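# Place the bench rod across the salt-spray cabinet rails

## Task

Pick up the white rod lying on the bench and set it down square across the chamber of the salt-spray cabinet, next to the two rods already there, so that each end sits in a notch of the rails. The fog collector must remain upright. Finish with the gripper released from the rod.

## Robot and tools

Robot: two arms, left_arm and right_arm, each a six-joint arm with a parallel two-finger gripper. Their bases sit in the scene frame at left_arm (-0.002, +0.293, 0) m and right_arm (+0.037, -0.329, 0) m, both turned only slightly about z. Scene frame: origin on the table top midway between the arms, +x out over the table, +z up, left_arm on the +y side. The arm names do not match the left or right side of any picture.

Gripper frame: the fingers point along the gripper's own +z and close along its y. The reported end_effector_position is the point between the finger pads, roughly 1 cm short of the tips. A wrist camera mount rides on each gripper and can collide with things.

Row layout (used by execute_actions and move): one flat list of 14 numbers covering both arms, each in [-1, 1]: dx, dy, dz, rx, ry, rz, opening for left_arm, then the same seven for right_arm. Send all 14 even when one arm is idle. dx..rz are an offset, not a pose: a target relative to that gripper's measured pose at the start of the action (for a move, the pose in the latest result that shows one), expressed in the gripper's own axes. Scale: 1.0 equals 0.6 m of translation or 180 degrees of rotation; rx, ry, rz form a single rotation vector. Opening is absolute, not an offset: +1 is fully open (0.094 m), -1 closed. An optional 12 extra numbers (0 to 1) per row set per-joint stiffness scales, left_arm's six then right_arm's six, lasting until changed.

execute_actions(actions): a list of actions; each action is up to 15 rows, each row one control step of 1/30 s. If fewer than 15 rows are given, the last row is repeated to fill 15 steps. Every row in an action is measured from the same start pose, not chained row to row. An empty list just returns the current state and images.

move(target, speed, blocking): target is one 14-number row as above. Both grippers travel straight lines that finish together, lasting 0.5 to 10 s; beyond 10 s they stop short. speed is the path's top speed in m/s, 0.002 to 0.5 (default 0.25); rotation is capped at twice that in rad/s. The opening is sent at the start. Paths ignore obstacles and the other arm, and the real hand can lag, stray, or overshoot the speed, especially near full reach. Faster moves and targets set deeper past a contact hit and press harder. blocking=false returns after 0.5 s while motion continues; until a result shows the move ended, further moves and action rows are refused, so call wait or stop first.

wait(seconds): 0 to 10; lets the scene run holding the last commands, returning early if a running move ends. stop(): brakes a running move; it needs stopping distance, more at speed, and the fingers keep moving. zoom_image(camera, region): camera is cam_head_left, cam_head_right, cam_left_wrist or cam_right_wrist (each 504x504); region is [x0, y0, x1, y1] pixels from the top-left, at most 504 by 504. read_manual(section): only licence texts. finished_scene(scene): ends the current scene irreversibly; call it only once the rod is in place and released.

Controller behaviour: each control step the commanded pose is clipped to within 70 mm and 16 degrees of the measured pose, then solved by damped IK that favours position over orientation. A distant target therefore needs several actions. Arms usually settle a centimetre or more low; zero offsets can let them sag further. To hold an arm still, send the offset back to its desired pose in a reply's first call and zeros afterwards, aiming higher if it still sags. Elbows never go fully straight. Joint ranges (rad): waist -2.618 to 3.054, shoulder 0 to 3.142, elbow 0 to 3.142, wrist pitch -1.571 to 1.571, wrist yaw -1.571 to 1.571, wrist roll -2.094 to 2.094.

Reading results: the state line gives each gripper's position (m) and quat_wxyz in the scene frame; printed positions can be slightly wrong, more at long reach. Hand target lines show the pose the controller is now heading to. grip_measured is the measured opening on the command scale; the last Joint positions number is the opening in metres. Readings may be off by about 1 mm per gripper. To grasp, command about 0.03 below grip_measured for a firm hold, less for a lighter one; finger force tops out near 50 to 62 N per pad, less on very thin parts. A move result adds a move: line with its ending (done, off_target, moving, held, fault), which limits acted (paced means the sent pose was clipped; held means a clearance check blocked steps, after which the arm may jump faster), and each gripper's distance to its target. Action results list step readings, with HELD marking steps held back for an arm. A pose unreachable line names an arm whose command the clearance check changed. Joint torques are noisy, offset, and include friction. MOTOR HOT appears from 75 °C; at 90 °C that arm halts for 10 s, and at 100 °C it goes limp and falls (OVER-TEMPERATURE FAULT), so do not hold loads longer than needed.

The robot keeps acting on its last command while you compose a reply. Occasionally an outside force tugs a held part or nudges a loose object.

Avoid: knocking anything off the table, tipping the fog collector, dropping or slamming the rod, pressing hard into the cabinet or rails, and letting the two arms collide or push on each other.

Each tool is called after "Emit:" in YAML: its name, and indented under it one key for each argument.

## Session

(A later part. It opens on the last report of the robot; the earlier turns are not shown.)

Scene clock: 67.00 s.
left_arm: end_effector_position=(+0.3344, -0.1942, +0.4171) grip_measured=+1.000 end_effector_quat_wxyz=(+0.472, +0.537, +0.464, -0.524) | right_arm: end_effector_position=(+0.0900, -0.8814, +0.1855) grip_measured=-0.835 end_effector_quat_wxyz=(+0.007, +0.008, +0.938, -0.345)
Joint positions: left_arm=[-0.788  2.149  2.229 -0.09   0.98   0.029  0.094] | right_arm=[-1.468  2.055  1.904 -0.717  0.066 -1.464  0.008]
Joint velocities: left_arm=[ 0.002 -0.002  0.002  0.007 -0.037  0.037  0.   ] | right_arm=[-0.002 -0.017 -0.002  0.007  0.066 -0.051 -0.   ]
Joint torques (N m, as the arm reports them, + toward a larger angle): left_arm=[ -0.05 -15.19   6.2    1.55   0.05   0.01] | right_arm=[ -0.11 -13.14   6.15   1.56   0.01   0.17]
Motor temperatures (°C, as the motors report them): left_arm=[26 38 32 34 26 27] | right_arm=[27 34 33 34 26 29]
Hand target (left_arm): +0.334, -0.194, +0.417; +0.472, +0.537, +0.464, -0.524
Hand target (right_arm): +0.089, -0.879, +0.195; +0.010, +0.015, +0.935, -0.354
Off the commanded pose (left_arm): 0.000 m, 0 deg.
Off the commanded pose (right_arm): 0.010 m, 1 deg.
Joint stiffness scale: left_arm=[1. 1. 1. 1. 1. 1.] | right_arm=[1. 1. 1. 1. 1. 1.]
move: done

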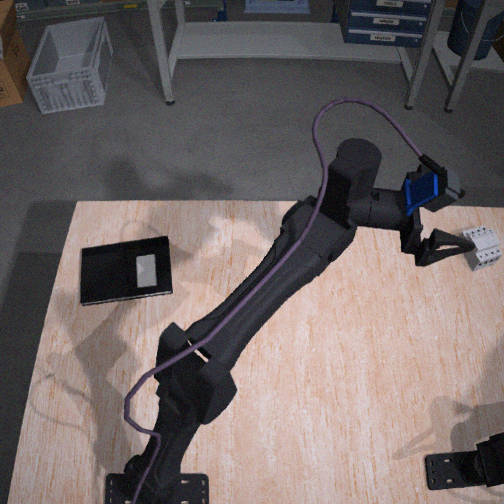

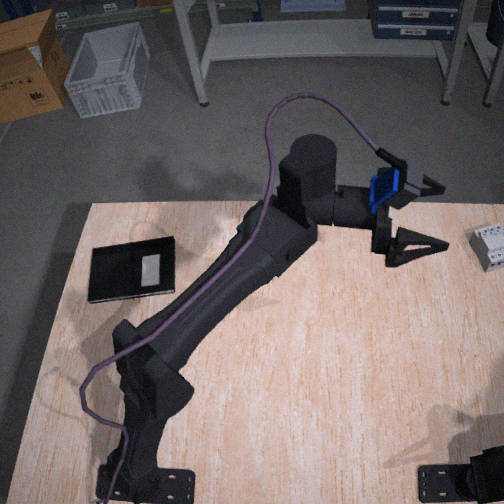

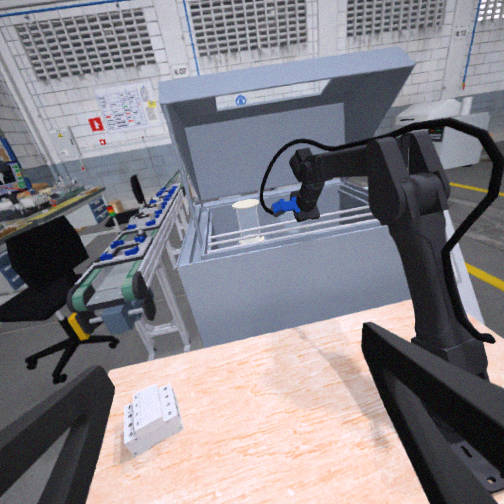

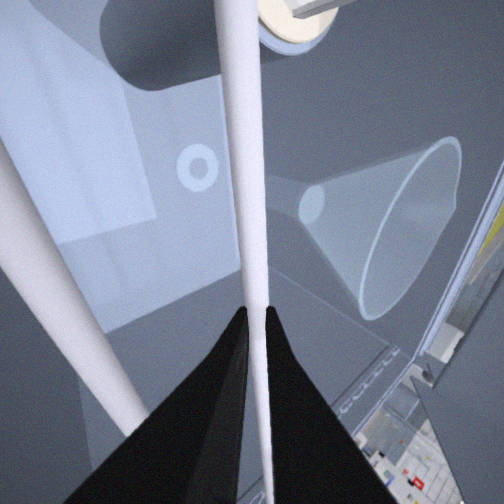

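Emit:
move:
  target: [0,0,0,0,0,0,1, 0.002,-0.003,-0.018,0.006,0.005,0.009,-0.865]
  speed: 0.01

Emit:
zoom_image:
  camera: "cam_left_wrist"
  region: [190, 170, 390, 270]

Emit:
zoom_image:
  camera: "cam_right_wrist"
  region: [200, 384, 320, 504]

Scene clock: 69.53 s.
left_arm: end_effector_position=(+0.3344, -0.1942, +0.4171) grip_measured=+1.000 end_effector_quat_wxyz=(+0.472, +0.537, +0.464, -0.524) | right_arm: end_effector_position=(+0.0892, -0.8788, +0.1844) grip_measured=-0.835 end_effector_quat_wxyz=(+0.006, +0.016, +0.939, -0.345)
Joint positions: left_arm=[-0.788  2.149  2.229 -0.09   0.98   0.029  0.094] | right_arm=[-1.466  2.045  1.886 -0.711  0.075 -1.448  0.008]
Joint velocities: left_arm=[-0.022 -0.002  0.002 -0.051  0.095 -0.037  0.   ] | right_arm=[ 0.002 -0.007  0.007 -0.066  0.11   0.022 -0.002]
Joint torques (N m, as the arm reports them, + toward a larger angle): left_arm=[ -0.05 -15.18   6.2    1.55   0.05   0.  ] | right_arm=[  0.32 -13.17   6.06   1.54   0.11   0.16]
Motor temperatures (°C, as the motors report them): left_arm=[26 38 32 34 26 27] | right_arm=[27 35 33 34 26 29]
Hand target (left_arm): +0.334, -0.194, +0.417; +0.472, +0.537, +0.464, -0.524
Hand target (right_arm): +0.089, -0.876, +0.195; +0.005, +0.024, +0.935, -0.354
Off the commanded pose (left_arm): 0.000 m, 0 deg.
Off the commanded pose (right_arm): 0.011 m, 1 deg.
Joint stiffness scale: left_arm=[1. 1. 1. 1. 1. 1.] | right_arm=[1. 1. 1. 1. 1. 1.]
move: off_target (right_arm)

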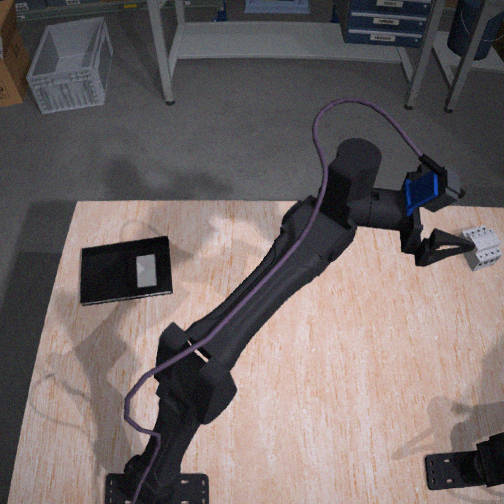

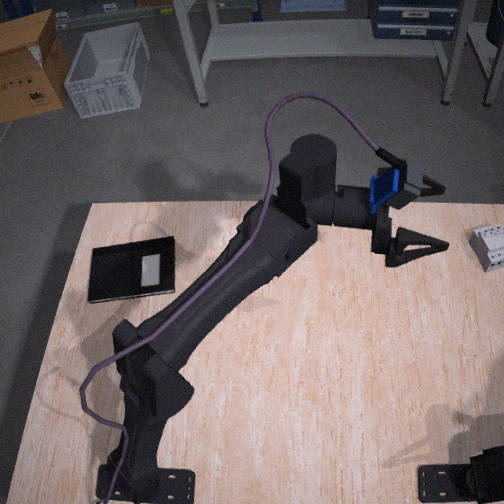

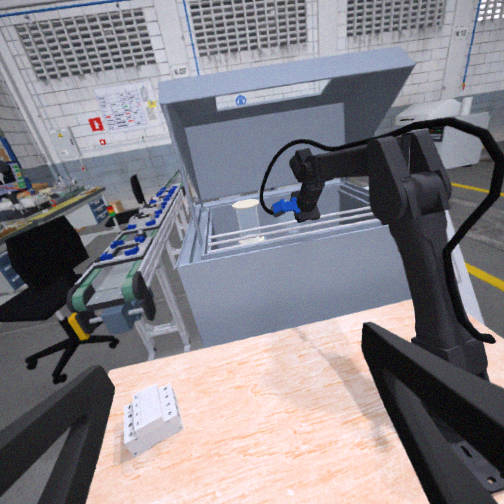

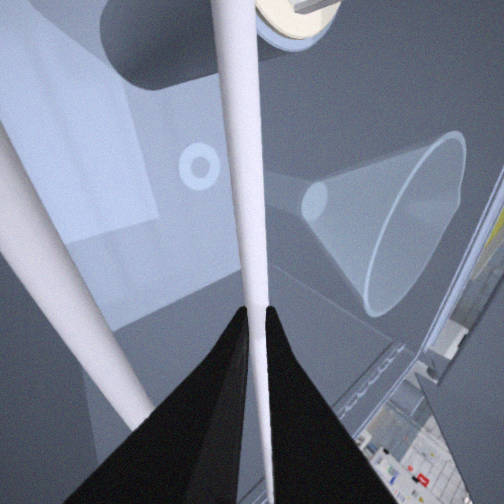

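Region (190, 170, 390, 270) of cam_left_wrist's 504x504 image, scaled by 2.520, with more detail than that image has.

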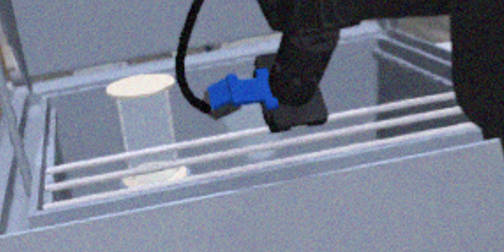

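Region (200, 384, 320, 504) of cam_right_wrist's 504x504 image, scaled by 4.200, with more detail than that image has.

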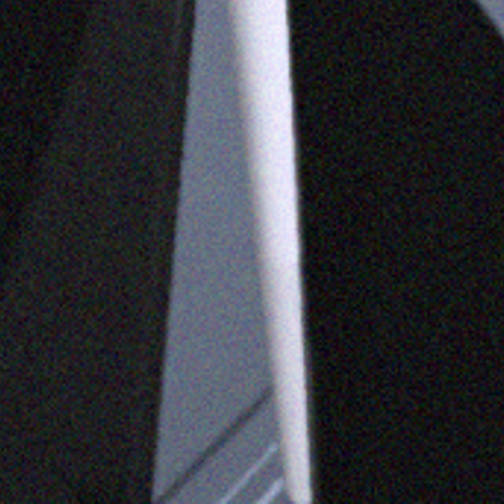

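Emit:
move:
  target: [0,0,0,0,0,0,1, 0.0,-0.006,-0.015,0.006,0,0,-0.55]
  speed: 0.01

Emit:
move:
  target: [0,0,0,0,0,0,1, 0.0,-0.03,-0.2,0.01,0,0,-0.55]
  speed: 0.08

Emit:
zoom_image:
  camera: "cam_left_wrist"
  region: [190, 170, 390, 270]

Scene clock: 71.07 s.
left_arm: end_effector_position=(+0.3344, -0.1942, +0.4171) grip_measured=+1.000 end_effector_quat_wxyz=(+0.472, +0.537, +0.464, -0.524) | right_arm: end_effector_position=(+0.0892, -0.8788, +0.1844) grip_measured=-0.553 end_effector_quat_wxyz=(+0.006, +0.016, +0.939, -0.345)
Joint positions: left_arm=[-0.788  2.149  2.229 -0.09   0.98   0.029  0.094] | right_arm=[-1.466  2.045  1.886 -0.711  0.075 -1.448  0.021]
Joint velocities: left_arm=[-0.022 -0.002 -0.002 -0.051 -0.007 -0.037  0.   ] | right_arm=[-0.002  0.012 -0.022 -0.007 -0.007 -0.007 -0.001]
Joint torques (N m, as the arm reports them, + toward a larger angle): left_arm=[ -0.05 -15.19   6.21   1.55   0.05   0.01] | right_arm=[  0.11 -13.25   5.59   1.6    0.04   0.03]
Motor temperatures (°C, as the motors report them): left_arm=[26 39 32 34 26 27] | right_arm=[27 35 33 34 26 29]
Hand target (left_arm): +0.334, -0.194, +0.417; +0.472, +0.537, +0.464, -0.524
Hand target (right_arm): +0.089, -0.876, +0.193; +0.006, +0.016, +0.935, -0.353
Off the commanded pose (left_arm): 0.000 m, 0 deg.
Off the commanded pose (right_arm): 0.010 m, 1 deg.
Joint stiffness scale: left_arm=[1. 1. 1. 1. 1. 1.] | right_arm=[1. 1. 1. 1. 1. 1.]
move: done

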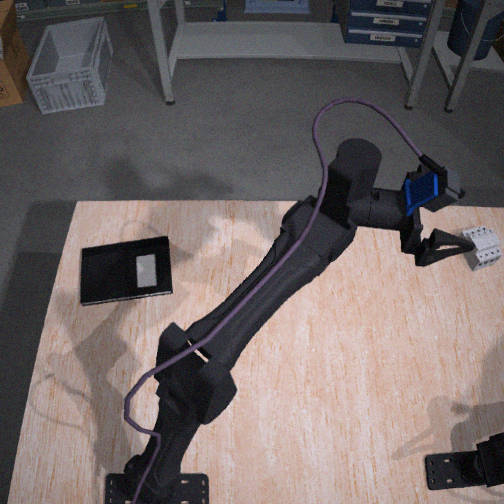

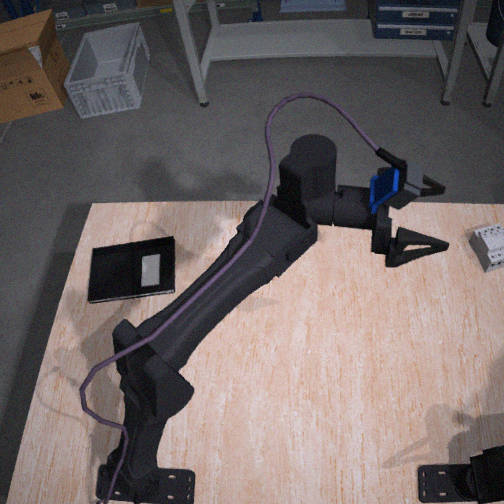

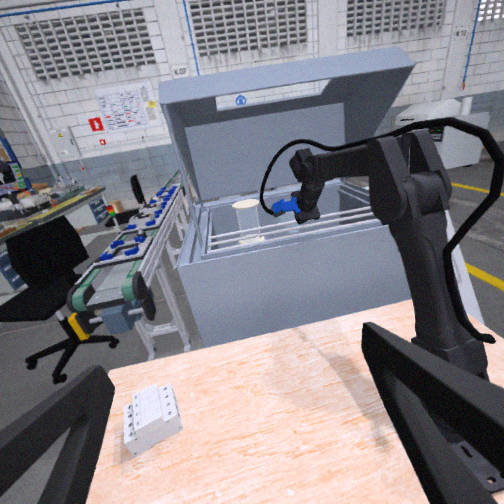

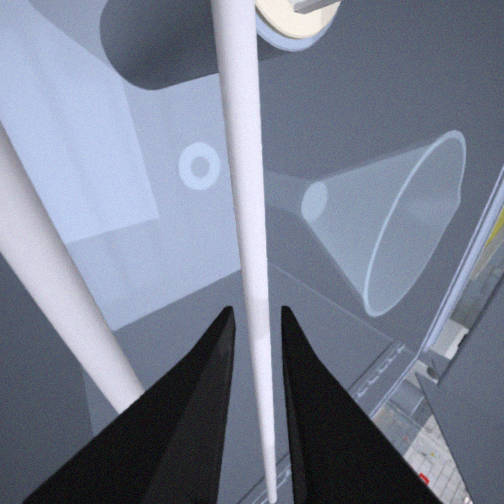

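Scene clock: 73.13 s.
left_arm: end_effector_position=(+0.3344, -0.1942, +0.4171) grip_measured=+1.000 end_effector_quat_wxyz=(+0.472, +0.537, +0.464, -0.524) | right_arm: end_effector_position=(+0.0852, -0.8204, +0.2772) grip_measured=-0.553 end_effector_quat_wxyz=(+0.004, +0.014, +0.934, -0.358)
Joint positions: left_arm=[-0.788  2.149  2.229 -0.09   0.98   0.029  0.094] | right_arm=[-1.456  1.849  1.972 -0.966  0.087 -1.447  0.021]
Joint velocities: left_arm=[-0.017  0.002  0.012  0.051  0.022  0.022  0.   ] | right_arm=[ 0.017 -0.027  0.002 -0.022  0.022 -0.007  0.   ]
Joint torques (N m, as the arm reports them, + toward a larger angle): left_arm=[ -0.06 -15.17   6.2    1.55   0.05   0.  ] | right_arm=[  0.7  -10.14   7.95   1.34   0.04   0.1 ]
Motor temperatures (°C, as the motors report them): left_arm=[26 39 32 35 26 27] | right_arm=[27 36 33 34 26 29]
Hand target (left_arm): +0.334, -0.194, +0.417; +0.472, +0.537, +0.464, -0.524
Hand target (right_arm): +0.087, -0.814, +0.286; +0.005, +0.016, +0.933, -0.360
Off the commanded pose (left_arm): 0.000 m, 0 deg.
Off the commanded pose (right_arm): 0.012 m, 0 deg.
Joint stiffness scale: left_arm=[1. 1. 1. 1. 1. 1.] | right_arm=[1. 1. 1. 1. 1. 1.]
move: off_target (right_arm)

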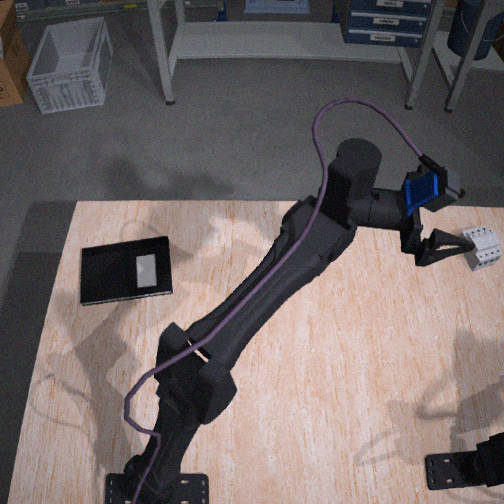

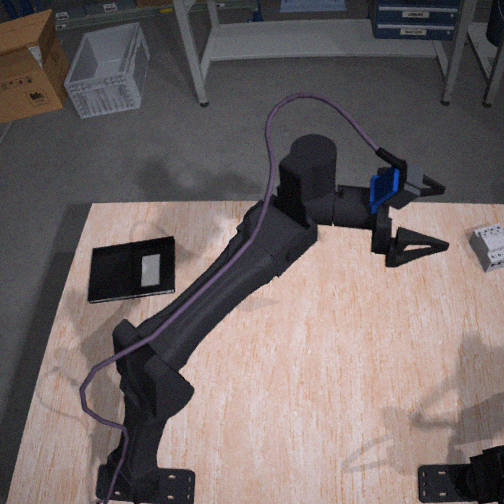

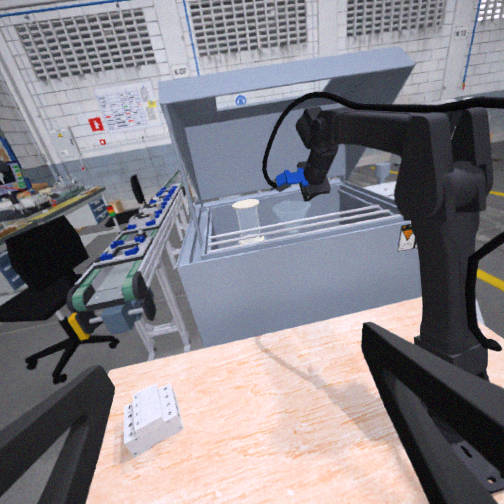

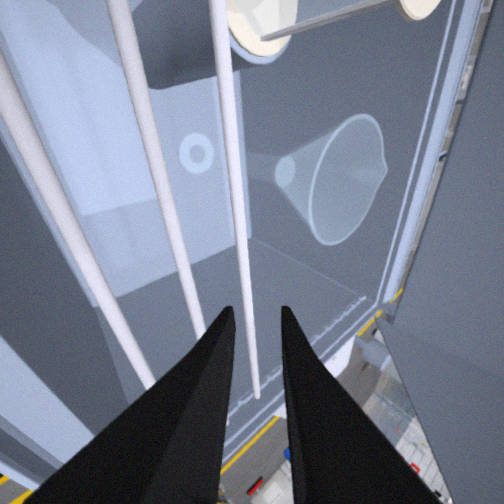

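Region (190, 170, 390, 270) of cam_left_wrist's 504x504 image, scaled by 2.520, with more detail than that image has.

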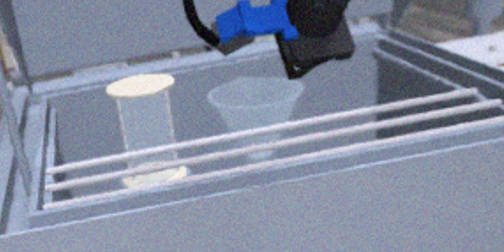

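Emit:
move:
  target: [0,0,0,0,0,0,1, 0.0,-0.05,-0.2,0,0,0.48,1]
  speed: 0.4

Scene clock: 76.27 s.
left_arm: end_effector_position=(+0.3344, -0.1942, +0.4171) grip_measured=+1.000 end_effector_quat_wxyz=(+0.472, +0.537, +0.464, -0.524) | right_arm: end_effector_position=(+0.0822, -0.7639, +0.3883) grip_measured=+1.000 end_effector_quat_wxyz=(+0.257, +0.646, +0.668, -0.265)
Joint positions: left_arm=[-0.788  2.149  2.229 -0.09   0.98   0.029  0.094] | right_arm=[-1.445  1.986  2.723 -1.557  0.092  0.068  0.094]
Joint velocities: left_arm=[ 0.002 -0.012 -0.002 -0.022  0.022  0.037  0.   ] | right_arm=[-0.002  0.002  0.002 -0.007 -0.095 -0.022  0.   ]
Joint torques (N m, as the arm reports them, + toward a larger angle): left_arm=[ -0.05 -15.18   6.21   1.55   0.05   0.01] | right_arm=[ 0.55 -7.3   5.75  1.4   0.08  0.06]
Motor temperatures (°C, as the motors report them): left_arm=[26 40 32 35 26 27] | right_arm=[27 35 33 34 26 29]
Hand target (left_arm): +0.334, -0.194, +0.417; +0.472, +0.537, +0.464, -0.524
Hand target (right_arm): +0.083, -0.761, +0.386; +0.251, +0.648, +0.670, -0.260
Off the commanded pose (left_arm): 0.000 m, 0 deg.
Off the commanded pose (right_arm): 0.003 m, 1 deg.
Joint stiffness scale: left_arm=[1. 1. 1. 1. 1. 1.] | right_arm=[1. 1. 1. 1. 1. 1.]
joint sent to its limit (right arm) — the command would take joint 4 (wrist pitch) past its lower limit, so that joint was sent only as far as its limit.
move: done

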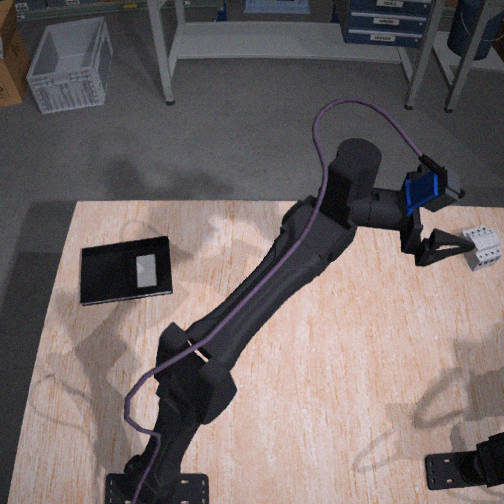

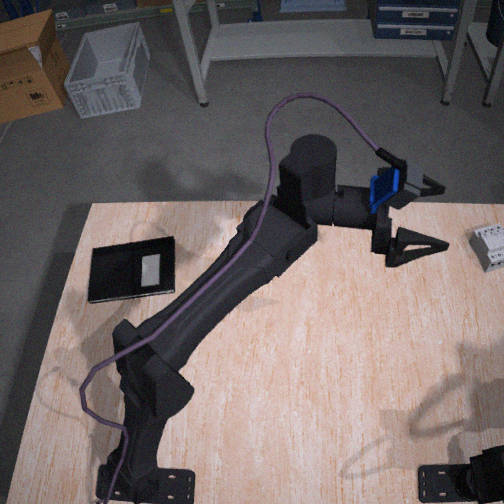

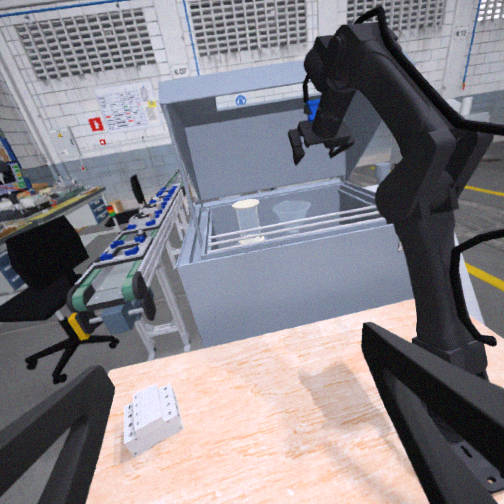

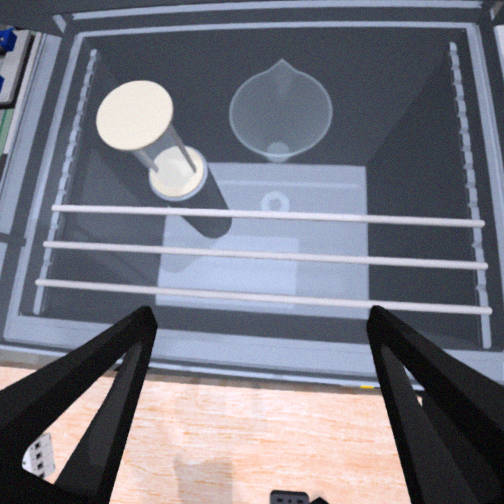

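Emit:
zoom_image:
  camera: "cam_right_wrist"
  region: [10, 150, 150, 310]

Emit:
zoom_image:
  camera: "cam_right_wrist"
  region: [384, 160, 504, 330]

Region (10, 150, 150, 310) of cam_right_wrist's 504x504 image, scaled by 3.150, with more detail than that image has; it fills the left 441 columns of this view, and the rest is white.

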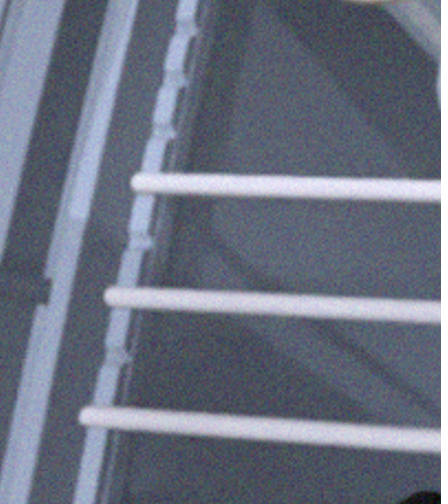

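Region (384, 160, 504, 330) of cam_right_wrist's 504x504 image, scaled by 2.965, with more detail than that image has; it fills the left 356 columns of this view, and the rest is white.

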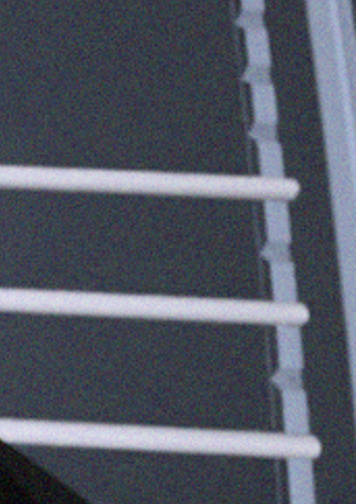

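Both ends are seated in matching notches.

Emit:
finished_scene:
  scene: 1

The scene is finished: the task was done.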